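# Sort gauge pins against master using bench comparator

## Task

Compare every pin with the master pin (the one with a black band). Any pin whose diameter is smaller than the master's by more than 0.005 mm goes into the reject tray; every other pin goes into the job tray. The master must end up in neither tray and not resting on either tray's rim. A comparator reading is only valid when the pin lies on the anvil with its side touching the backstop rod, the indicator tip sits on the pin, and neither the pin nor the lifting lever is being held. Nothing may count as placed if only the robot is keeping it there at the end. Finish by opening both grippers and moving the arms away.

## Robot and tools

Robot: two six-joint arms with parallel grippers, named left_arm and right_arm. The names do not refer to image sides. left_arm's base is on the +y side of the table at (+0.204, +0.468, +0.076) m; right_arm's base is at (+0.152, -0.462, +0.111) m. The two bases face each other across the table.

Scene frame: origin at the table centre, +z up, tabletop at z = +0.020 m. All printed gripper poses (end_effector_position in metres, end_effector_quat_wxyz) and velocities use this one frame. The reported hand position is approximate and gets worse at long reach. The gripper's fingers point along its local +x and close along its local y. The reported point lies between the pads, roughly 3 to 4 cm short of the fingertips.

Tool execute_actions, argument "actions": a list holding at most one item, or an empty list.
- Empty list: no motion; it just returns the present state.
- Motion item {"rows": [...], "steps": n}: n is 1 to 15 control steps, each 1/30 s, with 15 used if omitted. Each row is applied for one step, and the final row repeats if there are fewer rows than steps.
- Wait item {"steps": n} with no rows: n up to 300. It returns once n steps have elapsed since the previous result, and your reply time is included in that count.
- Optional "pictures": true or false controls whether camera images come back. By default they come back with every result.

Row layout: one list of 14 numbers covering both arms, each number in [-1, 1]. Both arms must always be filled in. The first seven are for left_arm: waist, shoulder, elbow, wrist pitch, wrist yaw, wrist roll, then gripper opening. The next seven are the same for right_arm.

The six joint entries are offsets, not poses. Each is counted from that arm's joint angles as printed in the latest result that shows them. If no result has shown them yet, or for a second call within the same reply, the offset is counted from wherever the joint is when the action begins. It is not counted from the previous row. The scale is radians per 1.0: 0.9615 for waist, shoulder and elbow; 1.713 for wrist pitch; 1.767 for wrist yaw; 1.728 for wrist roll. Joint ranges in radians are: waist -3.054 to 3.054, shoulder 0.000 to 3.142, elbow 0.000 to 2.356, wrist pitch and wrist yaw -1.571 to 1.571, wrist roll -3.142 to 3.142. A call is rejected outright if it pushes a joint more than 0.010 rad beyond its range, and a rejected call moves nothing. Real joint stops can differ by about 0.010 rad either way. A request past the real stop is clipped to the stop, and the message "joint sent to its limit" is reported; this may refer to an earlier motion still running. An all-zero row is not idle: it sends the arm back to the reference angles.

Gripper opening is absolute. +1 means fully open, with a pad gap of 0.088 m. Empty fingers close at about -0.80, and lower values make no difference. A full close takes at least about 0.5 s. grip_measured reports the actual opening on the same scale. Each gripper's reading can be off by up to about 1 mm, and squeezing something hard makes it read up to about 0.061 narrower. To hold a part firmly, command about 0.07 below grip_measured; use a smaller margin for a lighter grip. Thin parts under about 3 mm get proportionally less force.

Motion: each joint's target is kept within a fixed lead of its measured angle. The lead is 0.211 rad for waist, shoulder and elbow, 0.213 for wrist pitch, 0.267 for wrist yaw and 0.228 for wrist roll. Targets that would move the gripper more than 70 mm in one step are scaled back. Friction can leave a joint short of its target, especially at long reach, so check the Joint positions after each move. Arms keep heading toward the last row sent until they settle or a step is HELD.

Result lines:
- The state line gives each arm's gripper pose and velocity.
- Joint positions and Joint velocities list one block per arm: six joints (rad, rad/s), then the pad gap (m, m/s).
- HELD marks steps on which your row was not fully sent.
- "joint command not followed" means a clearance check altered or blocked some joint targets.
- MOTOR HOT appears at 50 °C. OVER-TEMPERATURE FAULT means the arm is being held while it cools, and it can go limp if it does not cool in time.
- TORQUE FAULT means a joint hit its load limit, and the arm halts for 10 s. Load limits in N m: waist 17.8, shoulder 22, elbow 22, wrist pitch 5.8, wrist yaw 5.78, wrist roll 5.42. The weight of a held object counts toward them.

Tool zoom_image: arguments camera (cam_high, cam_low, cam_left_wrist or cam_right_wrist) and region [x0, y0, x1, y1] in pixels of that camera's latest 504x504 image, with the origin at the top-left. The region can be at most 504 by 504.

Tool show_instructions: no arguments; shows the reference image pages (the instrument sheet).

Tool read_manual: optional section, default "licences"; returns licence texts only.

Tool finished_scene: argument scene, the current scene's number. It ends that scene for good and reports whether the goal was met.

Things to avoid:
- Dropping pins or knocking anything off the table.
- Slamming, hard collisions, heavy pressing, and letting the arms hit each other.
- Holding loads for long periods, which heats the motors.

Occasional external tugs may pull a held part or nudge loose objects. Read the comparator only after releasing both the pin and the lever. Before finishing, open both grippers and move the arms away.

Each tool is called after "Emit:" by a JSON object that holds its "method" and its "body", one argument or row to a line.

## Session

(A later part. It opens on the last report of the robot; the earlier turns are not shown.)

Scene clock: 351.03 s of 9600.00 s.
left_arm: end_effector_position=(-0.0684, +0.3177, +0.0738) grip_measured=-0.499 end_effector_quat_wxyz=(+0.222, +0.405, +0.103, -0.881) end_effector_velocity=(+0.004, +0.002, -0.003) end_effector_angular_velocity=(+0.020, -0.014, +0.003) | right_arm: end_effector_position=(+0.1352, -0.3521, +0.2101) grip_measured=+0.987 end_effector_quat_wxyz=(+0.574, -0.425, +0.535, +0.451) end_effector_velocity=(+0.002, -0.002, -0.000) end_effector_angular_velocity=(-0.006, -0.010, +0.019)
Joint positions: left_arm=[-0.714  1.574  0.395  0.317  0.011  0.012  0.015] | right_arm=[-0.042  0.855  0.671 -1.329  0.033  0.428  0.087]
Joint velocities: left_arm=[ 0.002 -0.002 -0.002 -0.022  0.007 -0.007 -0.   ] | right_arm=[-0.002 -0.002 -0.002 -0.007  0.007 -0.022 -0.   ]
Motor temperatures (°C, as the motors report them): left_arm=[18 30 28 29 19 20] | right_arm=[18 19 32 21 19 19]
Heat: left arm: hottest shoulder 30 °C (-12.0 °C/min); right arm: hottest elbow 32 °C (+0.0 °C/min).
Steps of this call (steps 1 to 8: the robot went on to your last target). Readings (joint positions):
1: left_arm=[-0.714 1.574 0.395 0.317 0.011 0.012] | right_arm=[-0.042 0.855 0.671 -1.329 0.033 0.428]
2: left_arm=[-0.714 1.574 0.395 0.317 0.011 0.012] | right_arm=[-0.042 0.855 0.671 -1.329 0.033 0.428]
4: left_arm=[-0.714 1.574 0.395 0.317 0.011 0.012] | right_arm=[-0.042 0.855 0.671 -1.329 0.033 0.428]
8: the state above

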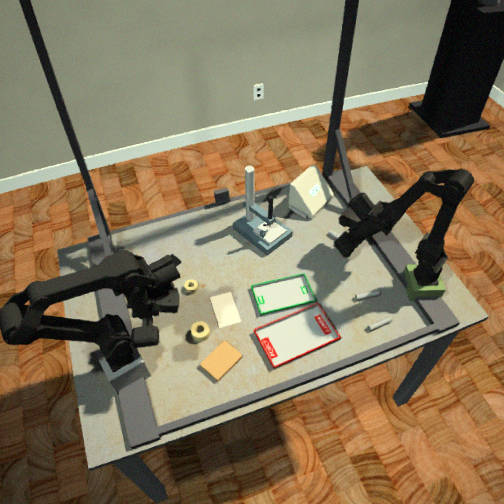

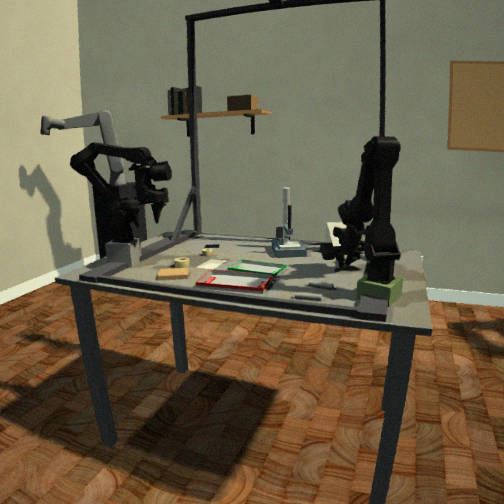

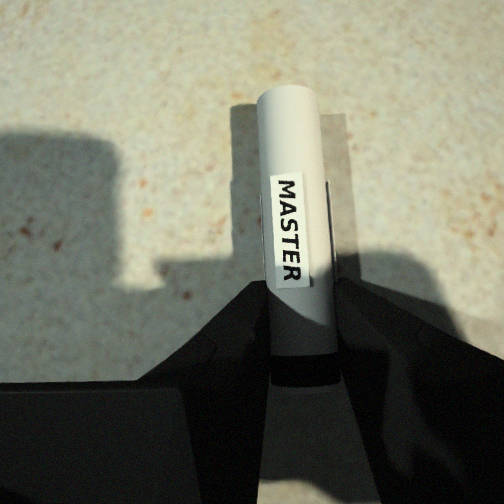

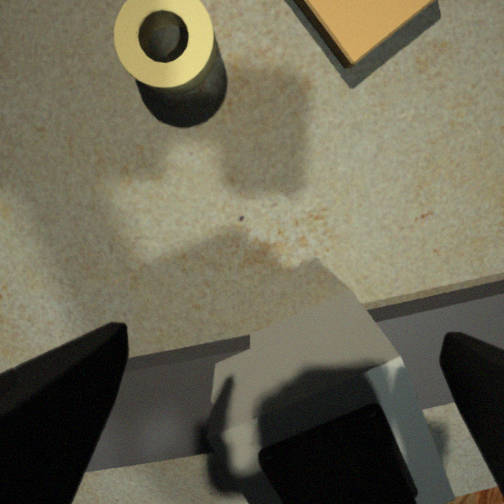

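Emit:
{"method": "execute_actions", "body": {
  "actions": [
    {"rows":[[0,0,0.15,-0.05,0,0,-0.62,0,0,0,0,0,0,1],[0.05,0.1,0.3,-0.1,0.05,0.03,-0.62,0,0,0,0,0,0,1],[0.15,0.15,0.45,-0.15,0.12,0.06,-0.62,0,0,0,0,0,0,1],[0.15,0.15,0.45,-0.15,0.12,0.06,-0.62,0,0,0,0,0,0,1],[0.3,0.22,0.6,-0.2,0.2,0.1,-0.62,0,0,0,0,0,0,1],[0.3,0.22,0.6,-0.2,0.2,0.1,-0.62,0,0,0,0,0,0,1],[0.44,0.3,0.72,-0.24,0.248,0.129,-0.62,0,0,0,0,0,0,1]],"steps":15}
  ]
}}

Emit:
{"method": "execute_actions", "body": {
  "actions": [
    {"steps":8}
  ]
}}

Scene clock: 362.93 s of 9600.00 s.
left_arm: end_effector_position=(-0.1097, +0.1480, +0.1493) grip_measured=-0.499 end_effector_quat_wxyz=(+0.189, +0.345, +0.162, -0.905) end_effector_velocity=(-0.056, -0.025, +0.090) end_effector_angular_velocity=(-0.087, +0.206, -0.143) | right_arm: end_effector_position=(+0.1352, -0.3521, +0.2101) grip_measured=+0.987 end_effector_quat_wxyz=(+0.574, -0.425, +0.535, +0.451) end_effector_velocity=(+0.001, +0.001, -0.000) end_effector_angular_velocity=(+0.008, -0.006, +0.004)
Joint positions: left_arm=[-0.287  1.854  1.076 -0.079  0.434  0.226  0.015] | right_arm=[-0.042  0.855  0.671 -1.329  0.033  0.428  0.087]
Joint velocities: left_arm=[-0.017 -0.002  0.261 -0.081  0.168  0.022 -0.   ] | right_arm=[-0.002 -0.002 -0.002  0.007  0.007 -0.007 -0.   ]
Motor temperatures (°C, as the motors report them): left_arm=[18 29 28 28 19 20] | right_arm=[18 19 32 21 19 19]
Heat: left arm: hottest shoulder 29 °C (-8.1 °C/min); right arm: hottest elbow 32 °C (+0.0 °C/min).
Steps of this call (steps 1 to 15: the robot went on to your last target; steps 16 to 90: nothing new was sent; then 8.40 s passed at rest; steps 91 to 105: all 15 steps of this action). Readings (joint positions):
91: left_arm=[-0.714 1.573 0.421 0.286 0.011 0.012] | right_arm=[-0.042 0.855 0.671 -1.329 0.033 0.428]
92: left_arm=[-0.706 1.592 0.468 0.229 0.030 0.022] | right_arm=[-0.042 0.855 0.671 -1.329 0.033 0.428]
94: left_arm=[-0.646 1.658 0.592 0.143 0.136 0.070] | right_arm=[-0.042 0.855 0.671 -1.329 0.033 0.428]
98: left_arm=[-0.435 1.793 0.841 -0.018 0.354 0.179] | right_arm=[-0.042 0.855 0.671 -1.329 0.033 0.428]
105: the state above

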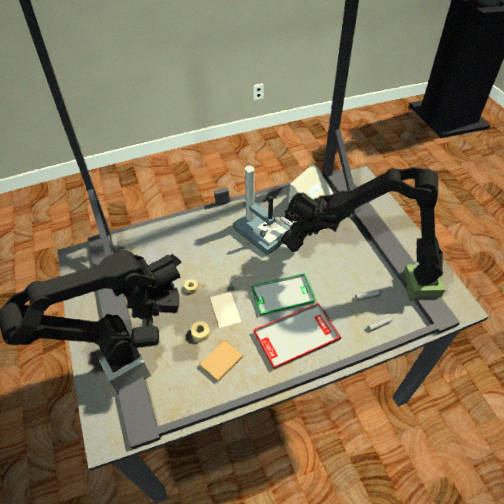

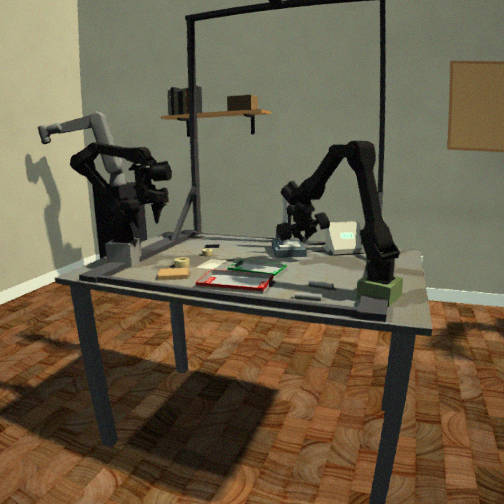

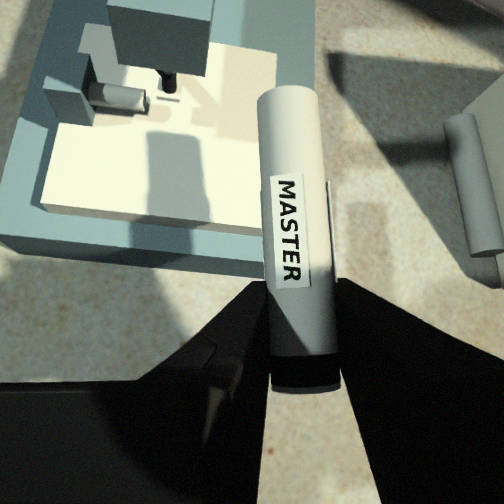

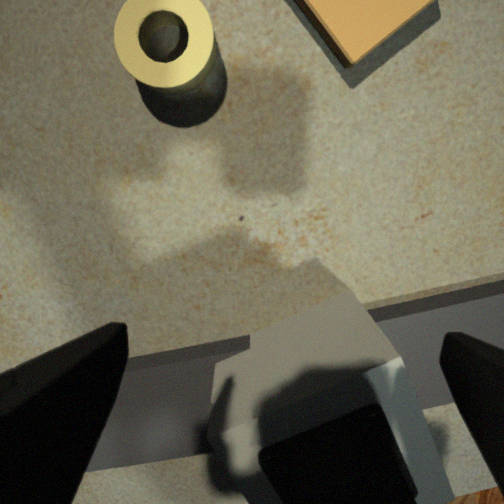

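Scene clock: 363.20 s of 9600.00 s.
left_arm: end_effector_position=(-0.1101, +0.1504, +0.1466) grip_measured=-0.499 end_effector_quat_wxyz=(+0.183, +0.351, +0.167, -0.903) end_effector_velocity=(+0.001, +0.005, -0.002) end_effector_angular_velocity=(+0.026, -0.007, -0.002) | right_arm: end_effector_position=(+0.1352, -0.3521, +0.2101) grip_measured=+0.987 end_effector_quat_wxyz=(+0.574, -0.425, +0.535, +0.451) end_effector_velocity=(-0.002, -0.006, -0.001) end_effector_angular_velocity=(-0.026, +0.017, +0.006)
Joint positions: left_arm=[-0.289  1.86   1.082 -0.098  0.441  0.229  0.015] | right_arm=[-0.042  0.855  0.671 -1.329  0.033  0.428  0.087]
Joint velocities: left_arm=[-0.002 -0.002 -0.002 -0.022  0.007 -0.007 -0.   ] | right_arm=[-0.002 -0.002 -0.002 -0.022 -0.022 -0.007 -0.   ]
Motor temperatures (°C, as the motors report them): left_arm=[18 29 28 28 19 20] | right_arm=[18 19 32 21 19 19]
Heat: left arm: hottest shoulder 29 °C (-8.1 °C/min); right arm: hottest elbow 32 °C (+0.0 °C/min).
Steps of this call (steps 1 to 8: the robot went on to your last target). Readings (joint positions):
1: left_arm=[-0.288 1.854 1.082 -0.083 0.438 0.227] | right_arm=[-0.042 0.855 0.671 -1.329 0.033 0.428]
2: left_arm=[-0.289 1.854 1.082 -0.088 0.439 0.228] | right_arm=[-0.042 0.855 0.671 -1.329 0.033 0.428]
4: left_arm=[-0.289 1.857 1.082 -0.098 0.440 0.228] | right_arm=[-0.042 0.855 0.671 -1.329 0.033 0.428]
8: the state above

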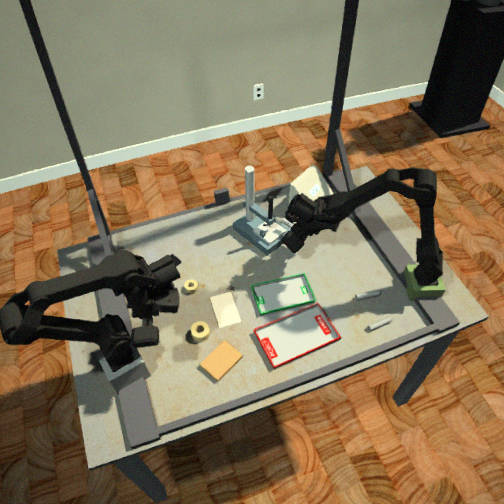

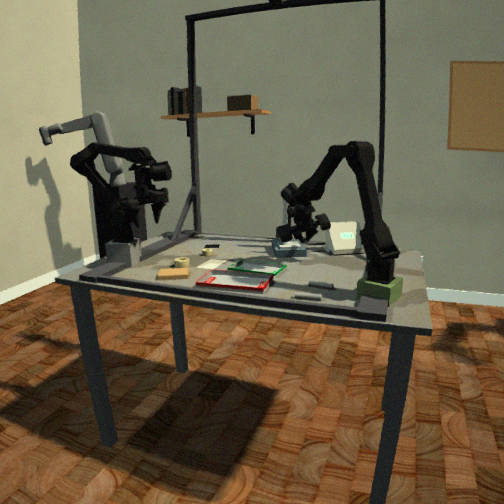

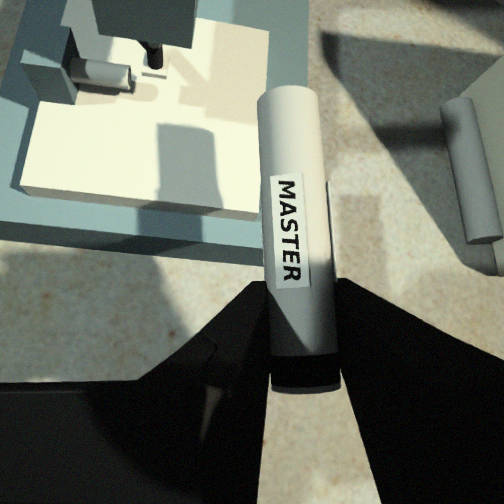

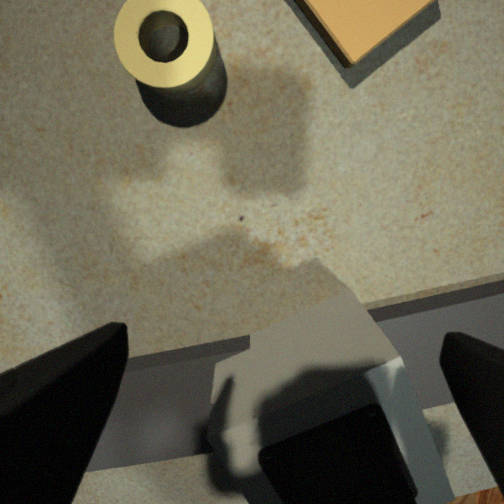

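Emit:
{"method": "execute_actions", "body": {
  "actions": [
    {"rows":[[0,0.04,0.06,0,0,0,-0.62,0,0,0,0,0,0,1],[0,0.04,0.06,0,0,0,-0.62,0,0,0,0,0,0,1],[0,0.09,0.13,-0.01,0,0,-0.62,0,0,0,0,0,0,1],[0,0.09,0.13,-0.01,0,0,-0.62,0,0,0,0,0,0,1],[0,0.14,0.19,-0.02,0,0,-0.62,0,0,0,0,0,0,1],[0,0.14,0.19,-0.02,0,0,-0.62,0,0,0,0,0,0,1],[0,0.185,0.225,-0.02,0,0,-0.62,0,0,0,0,0,0,1]],"steps":15}
  ]
}}

Emit:
{"method": "execute_actions", "body": {
  "actions": [
    {"steps":8}
  ]
}}

Scene clock: 371.33 s of 9600.00 s.
left_arm: end_effector_position=(-0.1362, +0.1152, +0.1341) grip_measured=-0.499 end_effector_quat_wxyz=(+0.181, +0.354, +0.170, -0.902) end_effector_velocity=(-0.005, +0.001, -0.007) end_effector_angular_velocity=(+0.014, +0.002, -0.007) | right_arm: end_effector_position=(+0.1352, -0.3521, +0.2101) grip_measured=+0.987 end_effector_quat_wxyz=(+0.574, -0.425, +0.535, +0.451) end_effector_velocity=(+0.002, -0.002, -0.001) end_effector_angular_velocity=(-0.011, -0.011, +0.019)
Joint positions: left_arm=[-0.289  2.032  1.28  -0.132  0.441  0.229  0.015] | right_arm=[-0.042  0.855  0.671 -1.329  0.033  0.428  0.087]
Joint velocities: left_arm=[-0.007  0.027  0.012  0.007  0.007 -0.007 -0.   ] | right_arm=[-0.002  0.002 -0.002 -0.007  0.007 -0.022  0.   ]
Motor temperatures (°C, as the motors report them): left_arm=[18 30 28 28 19 20] | right_arm=[18 19 32 21 19 19]
Heat: left arm: hottest shoulder 30 °C (-4.1 °C/min); right arm: hottest elbow 32 °C (+0.0 °C/min).
Steps of this call (steps 1 to 30: the robot went on to your last target; steps 31 to 90: nothing new was sent; then 4.63 s passed at rest; steps 91 to 105: all 15 steps of this action). Readings (joint positions):
91: left_arm=[-0.289 1.865 1.089 -0.101 0.441 0.229] | right_arm=[-0.042 0.855 0.671 -1.329 0.033 0.428]
92: left_arm=[-0.289 1.873 1.099 -0.102 0.441 0.229] | right_arm=[-0.042 0.855 0.671 -1.329 0.033 0.428]
94: left_arm=[-0.289 1.907 1.145 -0.110 0.441 0.229] | right_arm=[-0.042 0.855 0.671 -1.329 0.033 0.428]
98: left_arm=[-0.289 1.991 1.251 -0.123 0.441 0.229] | right_arm=[-0.042 0.855 0.671 -1.329 0.033 0.428]
105: the state above

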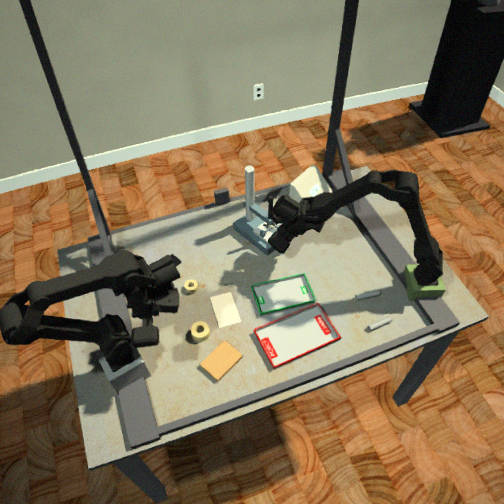

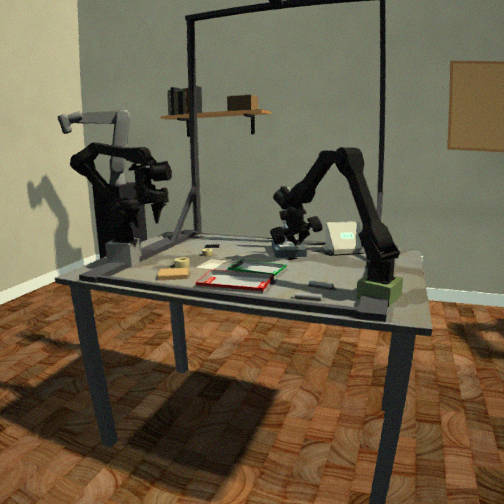

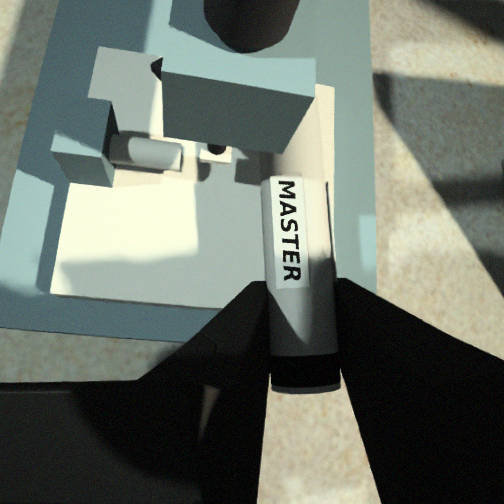

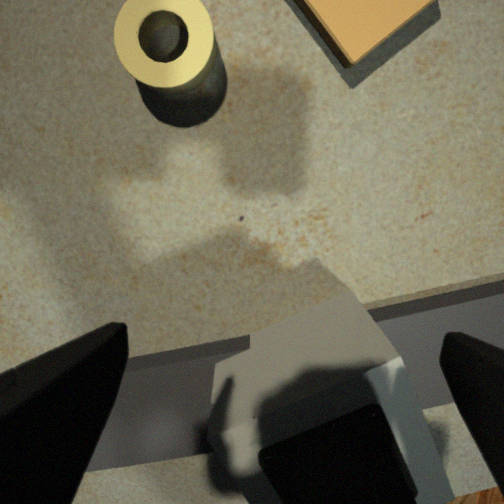

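Scene clock: 371.60 s of 9600.00 s.
left_arm: end_effector_position=(-0.1371, +0.1140, +0.1358) grip_measured=-0.499 end_effector_quat_wxyz=(+0.182, +0.352, +0.169, -0.902) end_effector_velocity=(-0.000, +0.003, -0.000) end_effector_angular_velocity=(+0.014, +0.002, -0.002) | right_arm: end_effector_position=(+0.1352, -0.3521, +0.2101) grip_measured=+0.987 end_effector_quat_wxyz=(+0.574, -0.425, +0.535, +0.451) end_effector_velocity=(-0.001, +0.001, -0.001) end_effector_angular_velocity=(+0.001, +0.007, +0.005)
Joint positions: left_arm=[-0.289  2.033  1.285 -0.132  0.441  0.229  0.015] | right_arm=[-0.042  0.855  0.671 -1.329  0.033  0.428  0.087]
Joint velocities: left_arm=[-0.002 -0.002 -0.002 -0.007  0.007 -0.007 -0.   ] | right_arm=[-0.002  0.002 -0.002  0.007 -0.007 -0.007  0.   ]
Motor temperatures (°C, as the motors report them): left_arm=[18 30 28 28 19 20] | right_arm=[18 19 32 21 19 19]
Heat: left arm: hottest shoulder 30 °C (-4.1 °C/min); right arm: hottest elbow 32 °C (+0.0 °C/min).
Steps of this call (steps 1 to 8: the robot went on to your last target). Readings (joint positions):
1: left_arm=[-0.289 2.033 1.280 -0.132 0.441 0.229] | right_arm=[-0.042 0.855 0.671 -1.329 0.033 0.428]
2: left_arm=[-0.289 2.033 1.281 -0.132 0.441 0.229] | right_arm=[-0.042 0.855 0.671 -1.329 0.033 0.428]
4: left_arm=[-0.289 2.033 1.283 -0.132 0.441 0.229] | right_arm=[-0.042 0.855 0.671 -1.329 0.033 0.428]
8: the state above

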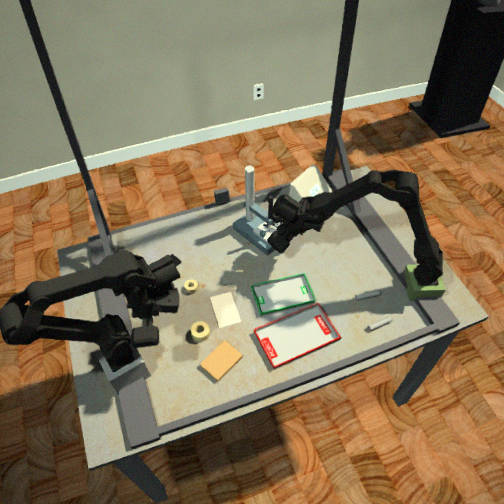

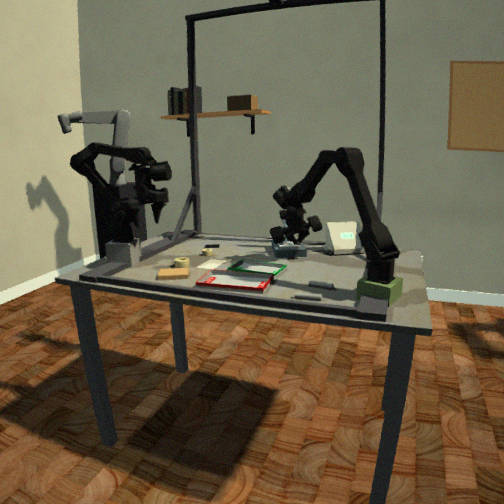

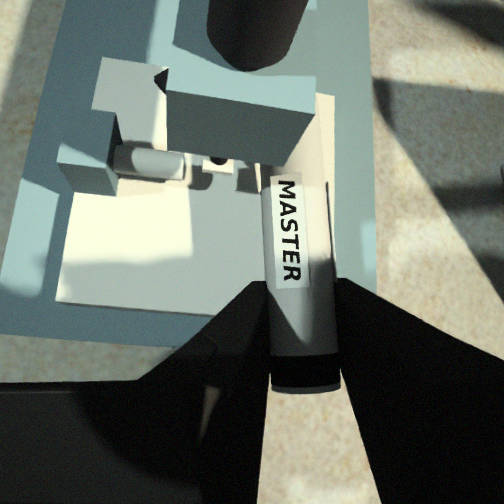

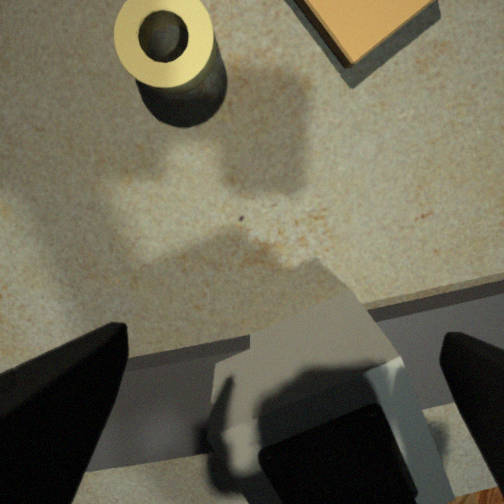

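Emit:
{"method": "execute_actions", "body": {
  "actions": [
    {"rows":[[0,0.015,-0.02,0.006,0.012,0.012,-0.62,0,0,0,0,0,0,1]],"steps":12}
  ]
}}

Scene clock: 377.03 s of 9600.00 s.
left_arm: end_effector_position=(-0.1359, +0.1184, +0.1276) grip_measured=-0.499 end_effector_quat_wxyz=(+0.172, +0.358, +0.169, -0.902) end_effector_velocity=(-0.002, -0.003, +0.005) end_effector_angular_velocity=(-0.003, +0.025, +0.013) | right_arm: end_effector_position=(+0.1352, -0.3521, +0.2101) grip_measured=+0.987 end_effector_quat_wxyz=(+0.574, -0.425, +0.535, +0.451) end_effector_velocity=(+0.002, -0.002, -0.000) end_effector_angular_velocity=(-0.006, -0.009, +0.004)
Joint positions: left_arm=[-0.289  2.042  1.271 -0.128  0.453  0.244  0.015] | right_arm=[-0.042  0.855  0.671 -1.329  0.033  0.428  0.087]
Joint velocities: left_arm=[ 0.002 -0.002  0.002  0.022  0.007 -0.022  0.   ] | right_arm=[-0.002 -0.002 -0.002 -0.007  0.007 -0.007 -0.   ]
Motor temperatures (°C, as the motors report them): left_arm=[18 31 29 28 19 20] | right_arm=[18 19 32 21 19 19]
Heat: left arm: hottest shoulder 31 °C (-2.0 °C/min); right arm: hottest elbow 32 °C (+0.0 °C/min).
Steps of this call (steps 1 to 15: the robot went on to your last target; steps 16 to 90: nothing new was sent; then 2.03 s passed at rest; steps 91 to 102: all 12 steps of this action). Readings (joint positions):
91: left_arm=[-0.289 2.034 1.284 -0.132 0.441 0.231] | right_arm=[-0.042 0.855 0.671 -1.329 0.033 0.428]
92: left_arm=[-0.289 2.035 1.282 -0.131 0.443 0.235] | right_arm=[-0.042 0.855 0.671 -1.329 0.033 0.428]
94: left_arm=[-0.289 2.037 1.278 -0.130 0.450 0.240] | right_arm=[-0.042 0.855 0.671 -1.329 0.033 0.428]
98: left_arm=[-0.289 2.042 1.272 -0.129 0.452 0.244] | right_arm=[-0.042 0.855 0.671 -1.329 0.033 0.428]
102: the state above

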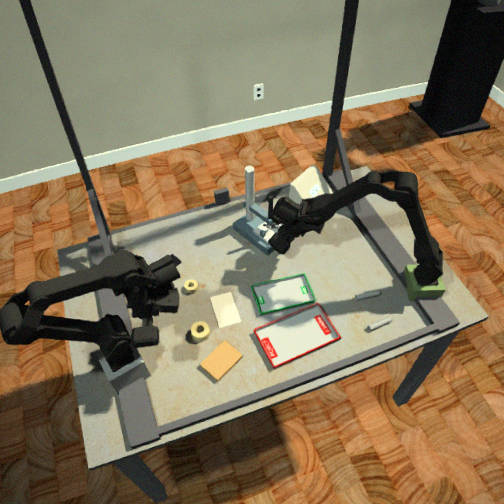

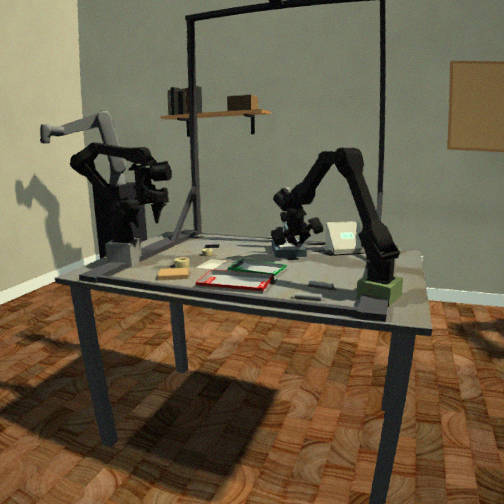

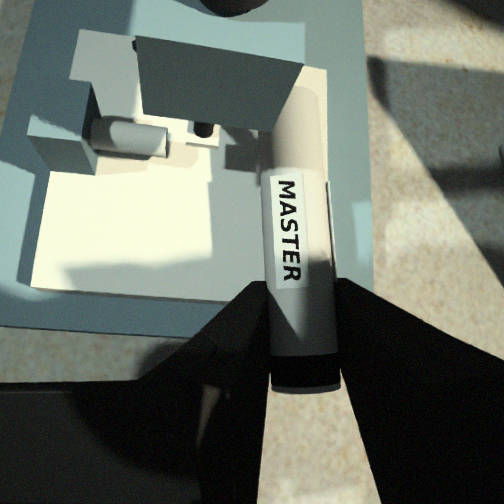

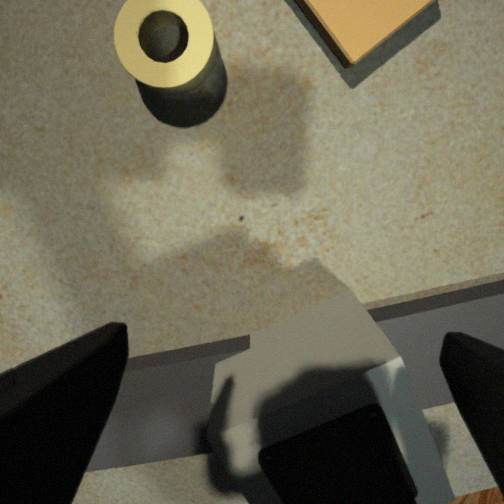

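Emit:
{"method": "execute_actions", "body": {
  "actions": [
    {"rows":[[0,0.01,0.025,0,0,0,-0.62,0,0,0,0,0,0,1],[0,0.02,0.038,0,0,0,-0.62,0,0,0,0,0,0,1],[0,0.038,0.048,0,0,0,-0.62,0,0,0,0,0,0,1]],"steps":12}
  ]
}}

Scene clock: 381.90 s of 9600.00 s.
left_arm: end_effector_position=(-0.1408, +0.1118, +0.1272) grip_measured=-0.499 end_effector_quat_wxyz=(+0.173, +0.355, +0.167, -0.903) end_effector_velocity=(+0.000, +0.001, +0.001) end_effector_angular_velocity=(+0.032, -0.005, +0.028) | right_arm: end_effector_position=(+0.1352, -0.3521, +0.2101) grip_measured=+0.987 end_effector_quat_wxyz=(+0.574, -0.425, +0.535, +0.451) end_effector_velocity=(-0.002, +0.001, +0.000) end_effector_angular_velocity=(+0.010, +0.009, +0.010)
Joint positions: left_arm=[-0.289  2.068  1.304 -0.127  0.454  0.245  0.015] | right_arm=[-0.042  0.855  0.671 -1.329  0.033  0.428  0.087]
Joint velocities: left_arm=[-0.002 -0.002  0.007 -0.022 -0.007 -0.037 -0.   ] | right_arm=[ 0.002 -0.007 -0.002  0.007 -0.007 -0.007 -0.   ]
Motor temperatures (°C, as the motors report them): left_arm=[18 32 29 28 20 20] | right_arm=[18 19 32 21 19 19]
Heat: left arm: hottest shoulder 32 °C (+0.0 °C/min); right arm: hottest elbow 32 °C (+0.0 °C/min).
Steps of this call (steps 1 to 15: the robot went on to your last target; steps 16 to 90: nothing new was sent; then 1.47 s passed at rest; steps 91 to 102: all 12 steps of this action). Readings (joint positions):
91: left_arm=[-0.289 2.043 1.271 -0.127 0.453 0.245] | right_arm=[-0.042 0.855 0.671 -1.329 0.033 0.428]
92: left_arm=[-0.289 2.045 1.274 -0.127 0.453 0.245] | right_arm=[-0.042 0.855 0.671 -1.329 0.033 0.428]
94: left_arm=[-0.289 2.057 1.290 -0.127 0.454 0.245] | right_arm=[-0.042 0.855 0.671 -1.329 0.033 0.428]
98: left_arm=[-0.289 2.067 1.303 -0.127 0.454 0.245] | right_arm=[-0.042 0.855 0.671 -1.329 0.033 0.428]
102: the state above

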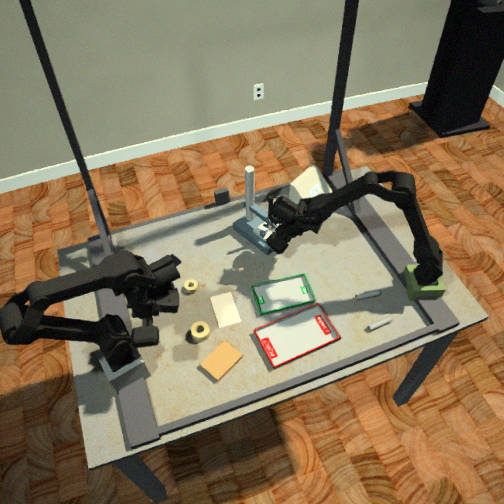

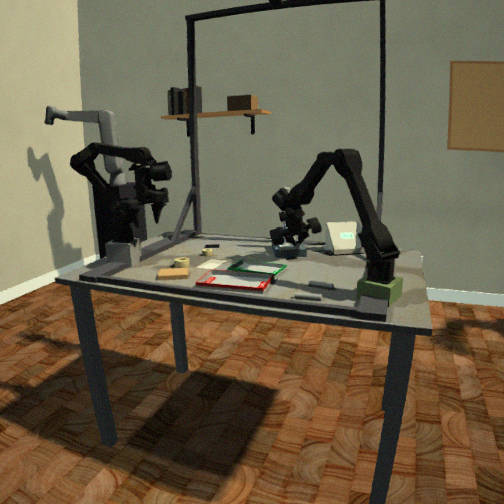

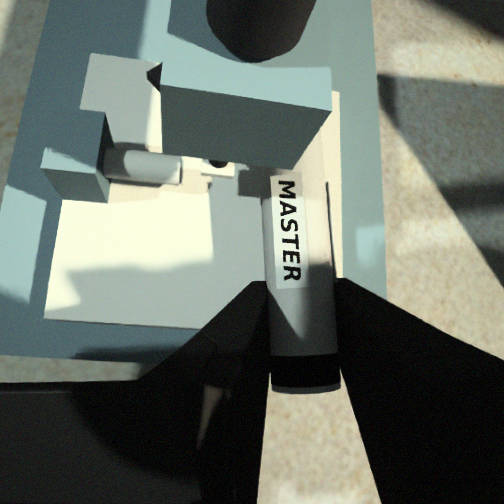

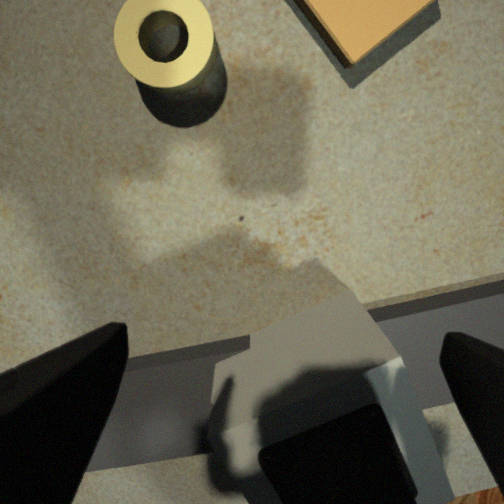

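Slide.

Emit:
{"method": "execute_actions", "body": {
  "actions": [
    {"rows":[[0.015,0,0,0,0,0,-0.62,0,0,0,0,0,0,1],[0.015,0,0,0,0,0,-0.62,0,0,0,0,0,0,1],[0.03,0,0,0,0,0,-0.62,0,0,0,0,0,0,1],[0.03,0,0,0,0,0,-0.62,0,0,0,0,0,0,1],[0.045,0,0,0,0,0,-0.62,0,0,0,0,0,0,1],[0.045,0,0,0,0,0,-0.62,0,0,0,0,0,0,1],[0.06,0,0,0,0,0,-0.62,0,0,0,0,0,0,1],[0.06,0,0,0,0,0,-0.62,0,0,0,0,0,0,1],[0.075,0,0,0,0,0,-0.62,0,0,0,0,0,0,1],[0.075,0,0,0,0,0,-0.62,0,0,0,0,0,0,1],[0.09,0,0,0,0,0,-0.62,0,0,0,0,0,0,1]],"steps":15}
  ]
}}

Scene clock: 388.47 s of 9600.00 s.
left_arm: end_effector_position=(-0.1311, +0.1042, +0.1289) grip_measured=-0.499 end_effector_quat_wxyz=(+0.172, +0.346, +0.177, -0.905) end_effector_velocity=(+0.001, -0.002, -0.002) end_effector_angular_velocity=(-0.007, -0.011, +0.016) | right_arm: end_effector_position=(+0.1352, -0.3521, +0.2101) grip_measured=+0.987 end_effector_quat_wxyz=(+0.574, -0.425, +0.535, +0.451) end_effector_velocity=(+0.000, -0.005, -0.001) end_effector_angular_velocity=(-0.023, +0.003, -0.009)
Joint positions: left_arm=[-0.254  2.068  1.305 -0.13   0.491  0.25   0.015] | right_arm=[-0.042  0.855  0.671 -1.329  0.033  0.428  0.087]
Joint velocities: left_arm=[-0.002  0.002 -0.002  0.007 -0.022 -0.007 -0.   ] | right_arm=[-0.002 -0.002 -0.002 -0.022 -0.007  0.007 -0.   ]
Motor temperatures (°C, as the motors report them): left_arm=[18 32 30 28 20 20] | right_arm=[18 19 32 21 19 19]
Heat: left arm: hottest shoulder 32 °C (+1.0 °C/min); right arm: hottest elbow 32 °C (+0.0 °C/min).
Steps of this call (steps 1 to 15: the robot went on to your last target; steps 16 to 90: nothing new was sent; then 3.07 s passed at rest; steps 91 to 105: all 15 steps of this action). Readings (joint positions):
91: left_arm=[-0.289 2.068 1.305 -0.127 0.454 0.245] | right_arm=[-0.042 0.855 0.671 -1.329 0.033 0.428]
92: left_arm=[-0.287 2.068 1.305 -0.127 0.454 0.245] | right_arm=[-0.042 0.855 0.671 -1.329 0.033 0.428]
94: left_arm=[-0.280 2.068 1.305 -0.127 0.454 0.245] | right_arm=[-0.042 0.855 0.671 -1.329 0.033 0.428]
98: left_arm=[-0.265 2.068 1.305 -0.128 0.471 0.245] | right_arm=[-0.042 0.855 0.671 -1.329 0.033 0.428]
105: the state above

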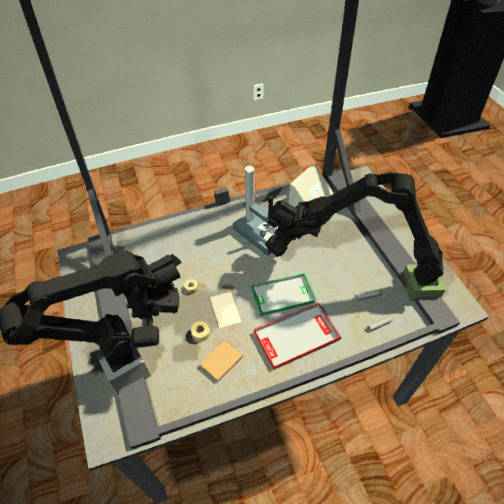

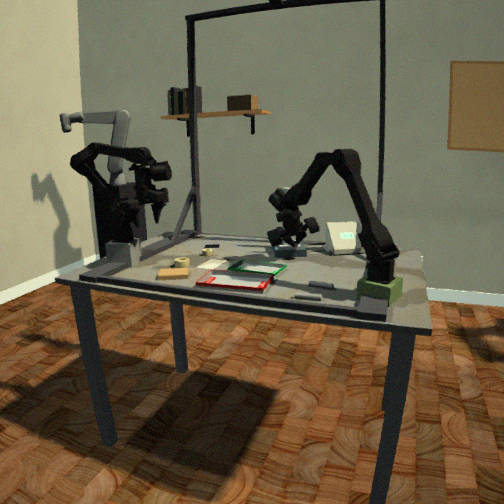

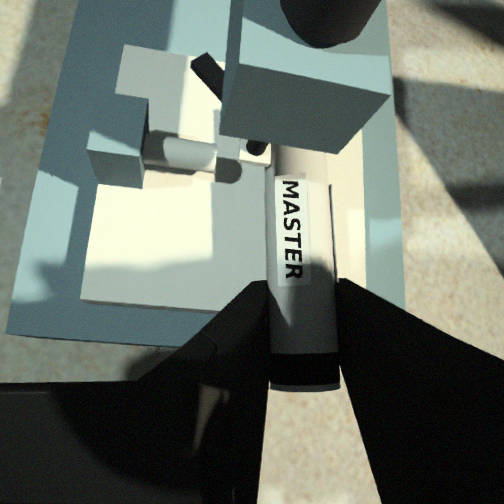

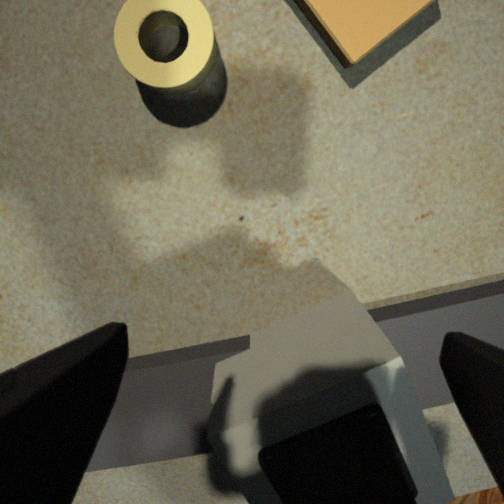

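Emit:
{"method": "execute_actions", "body": {
  "actions": [
    {"rows":[[0.02,0,0,0,-0.02,0,-0.62,0,0,0,0,0,0,1],[0.03,0,0,0,-0.03,0,-0.62,0,0,0,0,0,0,1],[0.04,0,0,0,-0.04,0,-0.62,0,0,0,0,0,0,1],[0.05,0,0,0,-0.05,0,-0.62,0,0,0,0,0,0,1],[0.06,0,0,0,-0.06,0,-0.62,0,0,0,0,0,0,1]],"steps":15}
  ]
}}

Scene clock: 393.93 s of 9600.00 s.
left_arm: end_effector_position=(-0.1226, +0.0959, +0.1257) grip_measured=-0.499 end_effector_quat_wxyz=(+0.195, +0.358, +0.168, -0.898) end_effector_velocity=(+0.002, -0.001, +0.001) end_effector_angular_velocity=(+0.014, -0.001, +0.023) | right_arm: end_effector_position=(+0.1352, -0.3521, +0.2101) grip_measured=+0.987 end_effector_quat_wxyz=(+0.574, -0.425, +0.535, +0.451) end_effector_velocity=(-0.003, +0.002, +0.001) end_effector_angular_velocity=(+0.012, +0.024, +0.001)
Joint positions: left_arm=[-0.244  2.068  1.305 -0.135  0.44   0.26   0.015] | right_arm=[-0.042  0.855  0.671 -1.329  0.033  0.428  0.087]
Joint velocities: left_arm=[ 0.002 -0.002  0.002 -0.007 -0.007 -0.022 -0.   ] | right_arm=[-0.007 -0.007  0.002  0.007 -0.022 -0.007  0.   ]
Motor temperatures (°C, as the motors report them): left_arm=[19 33 30 28 20 20] | right_arm=[18 19 32 21 19 19]
Heat: left arm: hottest shoulder 33 °C (+2.0 °C/min); right arm: hottest elbow 32 °C (+0.0 °C/min).
Steps of this call (steps 1 to 15: the robot went on to your last target; steps 16 to 90: nothing new was sent; then 1.97 s passed at rest; steps 91 to 105: all 15 steps of this action). Readings (joint positions):
91: left_arm=[-0.255 2.068 1.305 -0.131 0.491 0.250] | right_arm=[-0.042 0.855 0.671 -1.329 0.033 0.428]
92: left_arm=[-0.257 2.068 1.305 -0.131 0.487 0.250] | right_arm=[-0.042 0.855 0.671 -1.329 0.033 0.428]
94: left_arm=[-0.257 2.068 1.305 -0.132 0.480 0.254] | right_arm=[-0.042 0.855 0.671 -1.329 0.033 0.428]
98: left_arm=[-0.260 2.068 1.305 -0.133 0.467 0.260] | right_arm=[-0.042 0.855 0.671 -1.329 0.033 0.428]
105: the state above

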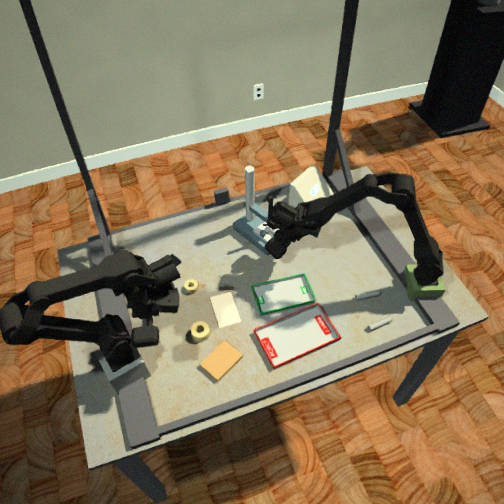

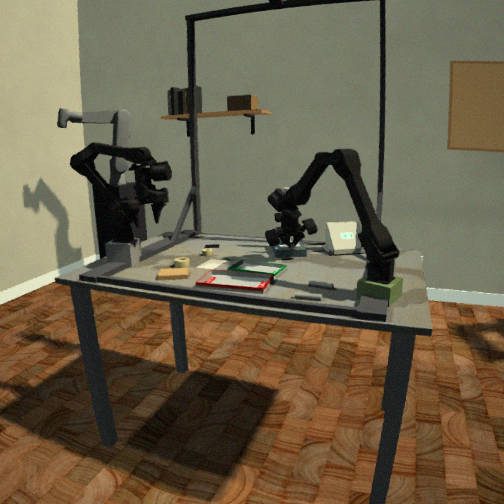

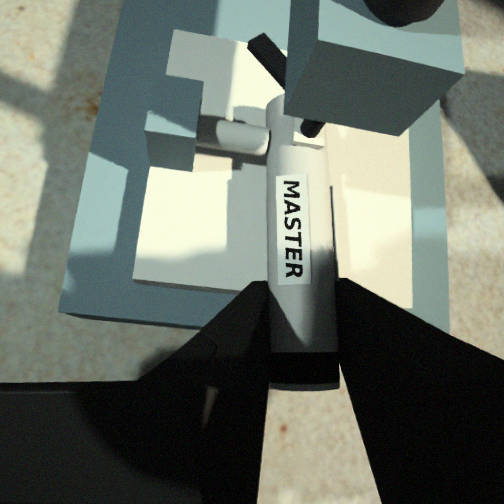

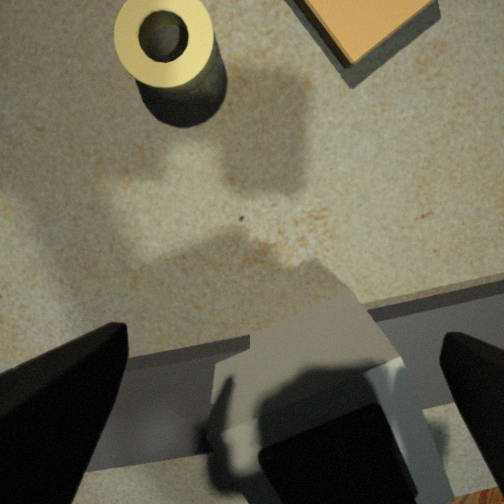

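Emit:
{"method": "execute_actions", "body": {
  "actions": [
    {"rows":[[0.01,0,0,0,0.01,0,-0.62,0,0,0,0,0,0,1],[0.015,0,0,0,0.02,0,-0.62,0,0,0,0,0,0,1],[0.02,0,0,0,0.022,0,-0.62,0,0,0,0,0,0,1],[0.02,0,0,0,0.022,0,-0.62,0,0,0,0,0,0,1],[0.02,0,0,0,0.022,0,-0.62,0,0,0,0,0,0,1],[0.02,0,0,0,0.022,0,-0.62,0,0,0,0,0,0,1],[0.015,0,0,0,0.022,0,-0.42,0,0,0,0,0,0,1],[0.012,0,0,0,0.02,0,-0.42,0,0,0,0,0,0,1],[0.01,0,0,0,0.02,0,-0.32,0,0,0,0,0,0,1],[0.01,0,0,0,0.02,0,-0.2,0,0,0,0,0,0,1],[0.01,0,0,0,0.02,0,-0.1,0,0,0,0,0,0,1]],"steps":15}
  ]
}}

Scene clock: 402.77 s of 9600.00 s.
left_arm: end_effector_position=(-0.1225, +0.0970, +0.1271) grip_measured=-0.142 end_effector_quat_wxyz=(+0.186, +0.351, +0.174, -0.901) end_effector_velocity=(+0.004, -0.002, -0.002) end_effector_angular_velocity=(+0.002, -0.017, +0.021) | right_arm: end_effector_position=(+0.1352, -0.3521, +0.2101) grip_measured=+0.987 end_effector_quat_wxyz=(+0.574, -0.425, +0.535, +0.451) end_effector_velocity=(-0.003, -0.003, -0.001) end_effector_angular_velocity=(-0.012, +0.020, +0.006)
Joint positions: left_arm=[-0.237  2.068  1.305 -0.136  0.47   0.26   0.032] | right_arm=[-0.042  0.855  0.671 -1.329  0.033  0.428  0.087]
Joint velocities: left_arm=[ 0.002 -0.002 -0.002 -0.007 -0.022 -0.007  0.025] | right_arm=[-0.002 -0.002 -0.002 -0.007 -0.022 -0.007 -0.   ]
Motor temperatures (°C, as the motors report them): left_arm=[19 34 30 28 21 20] | right_arm=[18 19 32 21 19 19]
Heat: left arm: hottest shoulder 34 °C (+4.0 °C/min); right arm: hottest elbow 32 °C (+0.0 °C/min).
Steps of this call (steps 1 to 15: the robot went on to your last target; steps 16 to 90: nothing new was sent; then 5.33 s passed at rest; steps 91 to 105: all 15 steps of this action). Readings (joint positions):
91: left_arm=[-0.246 2.068 1.305 -0.135 0.442 0.260] | right_arm=[-0.042 0.855 0.671 -1.329 0.033 0.428]
92: left_arm=[-0.247 2.068 1.305 -0.135 0.442 0.260] | right_arm=[-0.042 0.855 0.671 -1.329 0.033 0.428]
94: left_arm=[-0.241 2.068 1.305 -0.135 0.456 0.260] | right_arm=[-0.042 0.855 0.671 -1.329 0.033 0.428]
98: left_arm=[-0.237 2.068 1.305 -0.136 0.469 0.260] | right_arm=[-0.042 0.855 0.671 -1.329 0.033 0.428]
105: the state above

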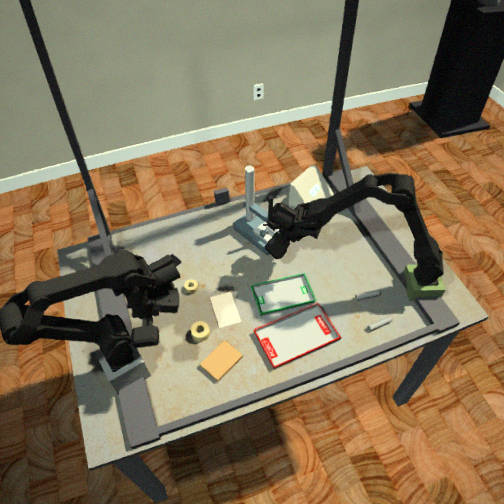

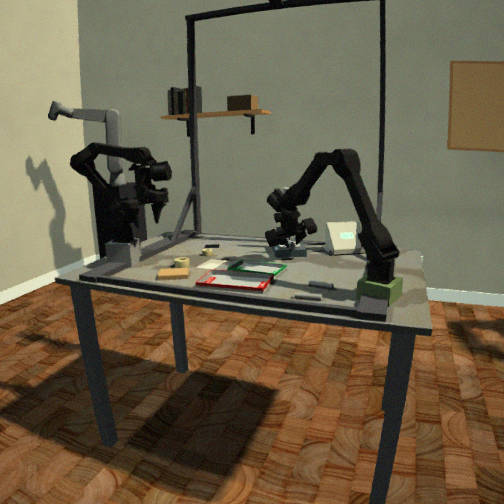

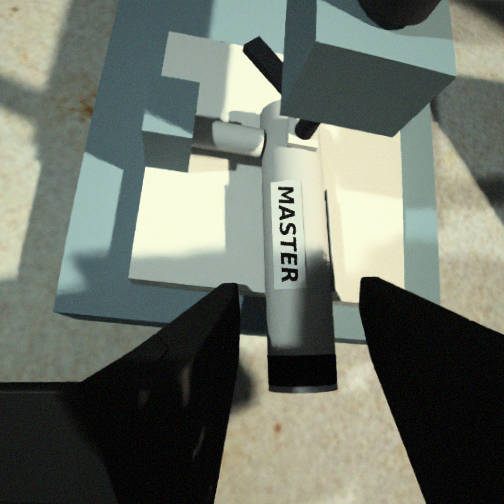

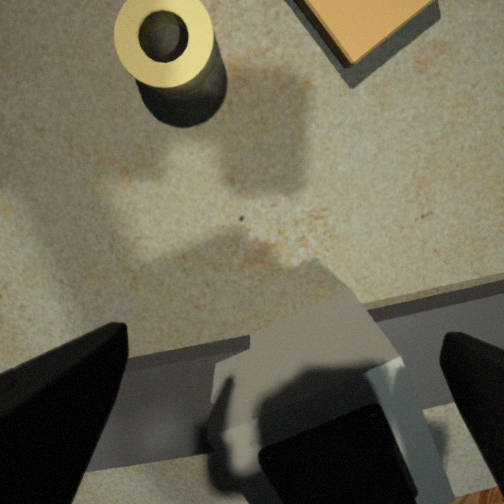

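Emit:
{"method": "zoom_image", "body": {
  "camera": "cam_low",
  "region": [320,215,370,255]
}}

Region (320, 215, 370, 255) of cam_low's 504x504 image, scaled by 10.080, with more detail than that image has; it fills the top 403 rows of this view, and the rest is white.

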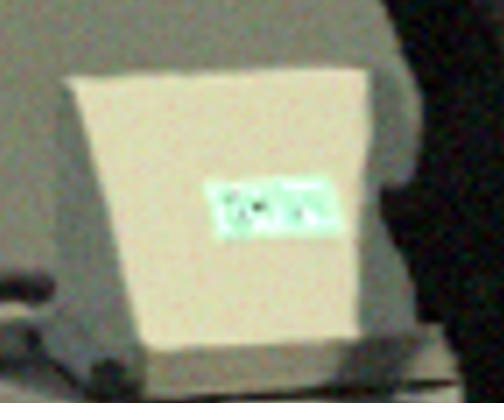

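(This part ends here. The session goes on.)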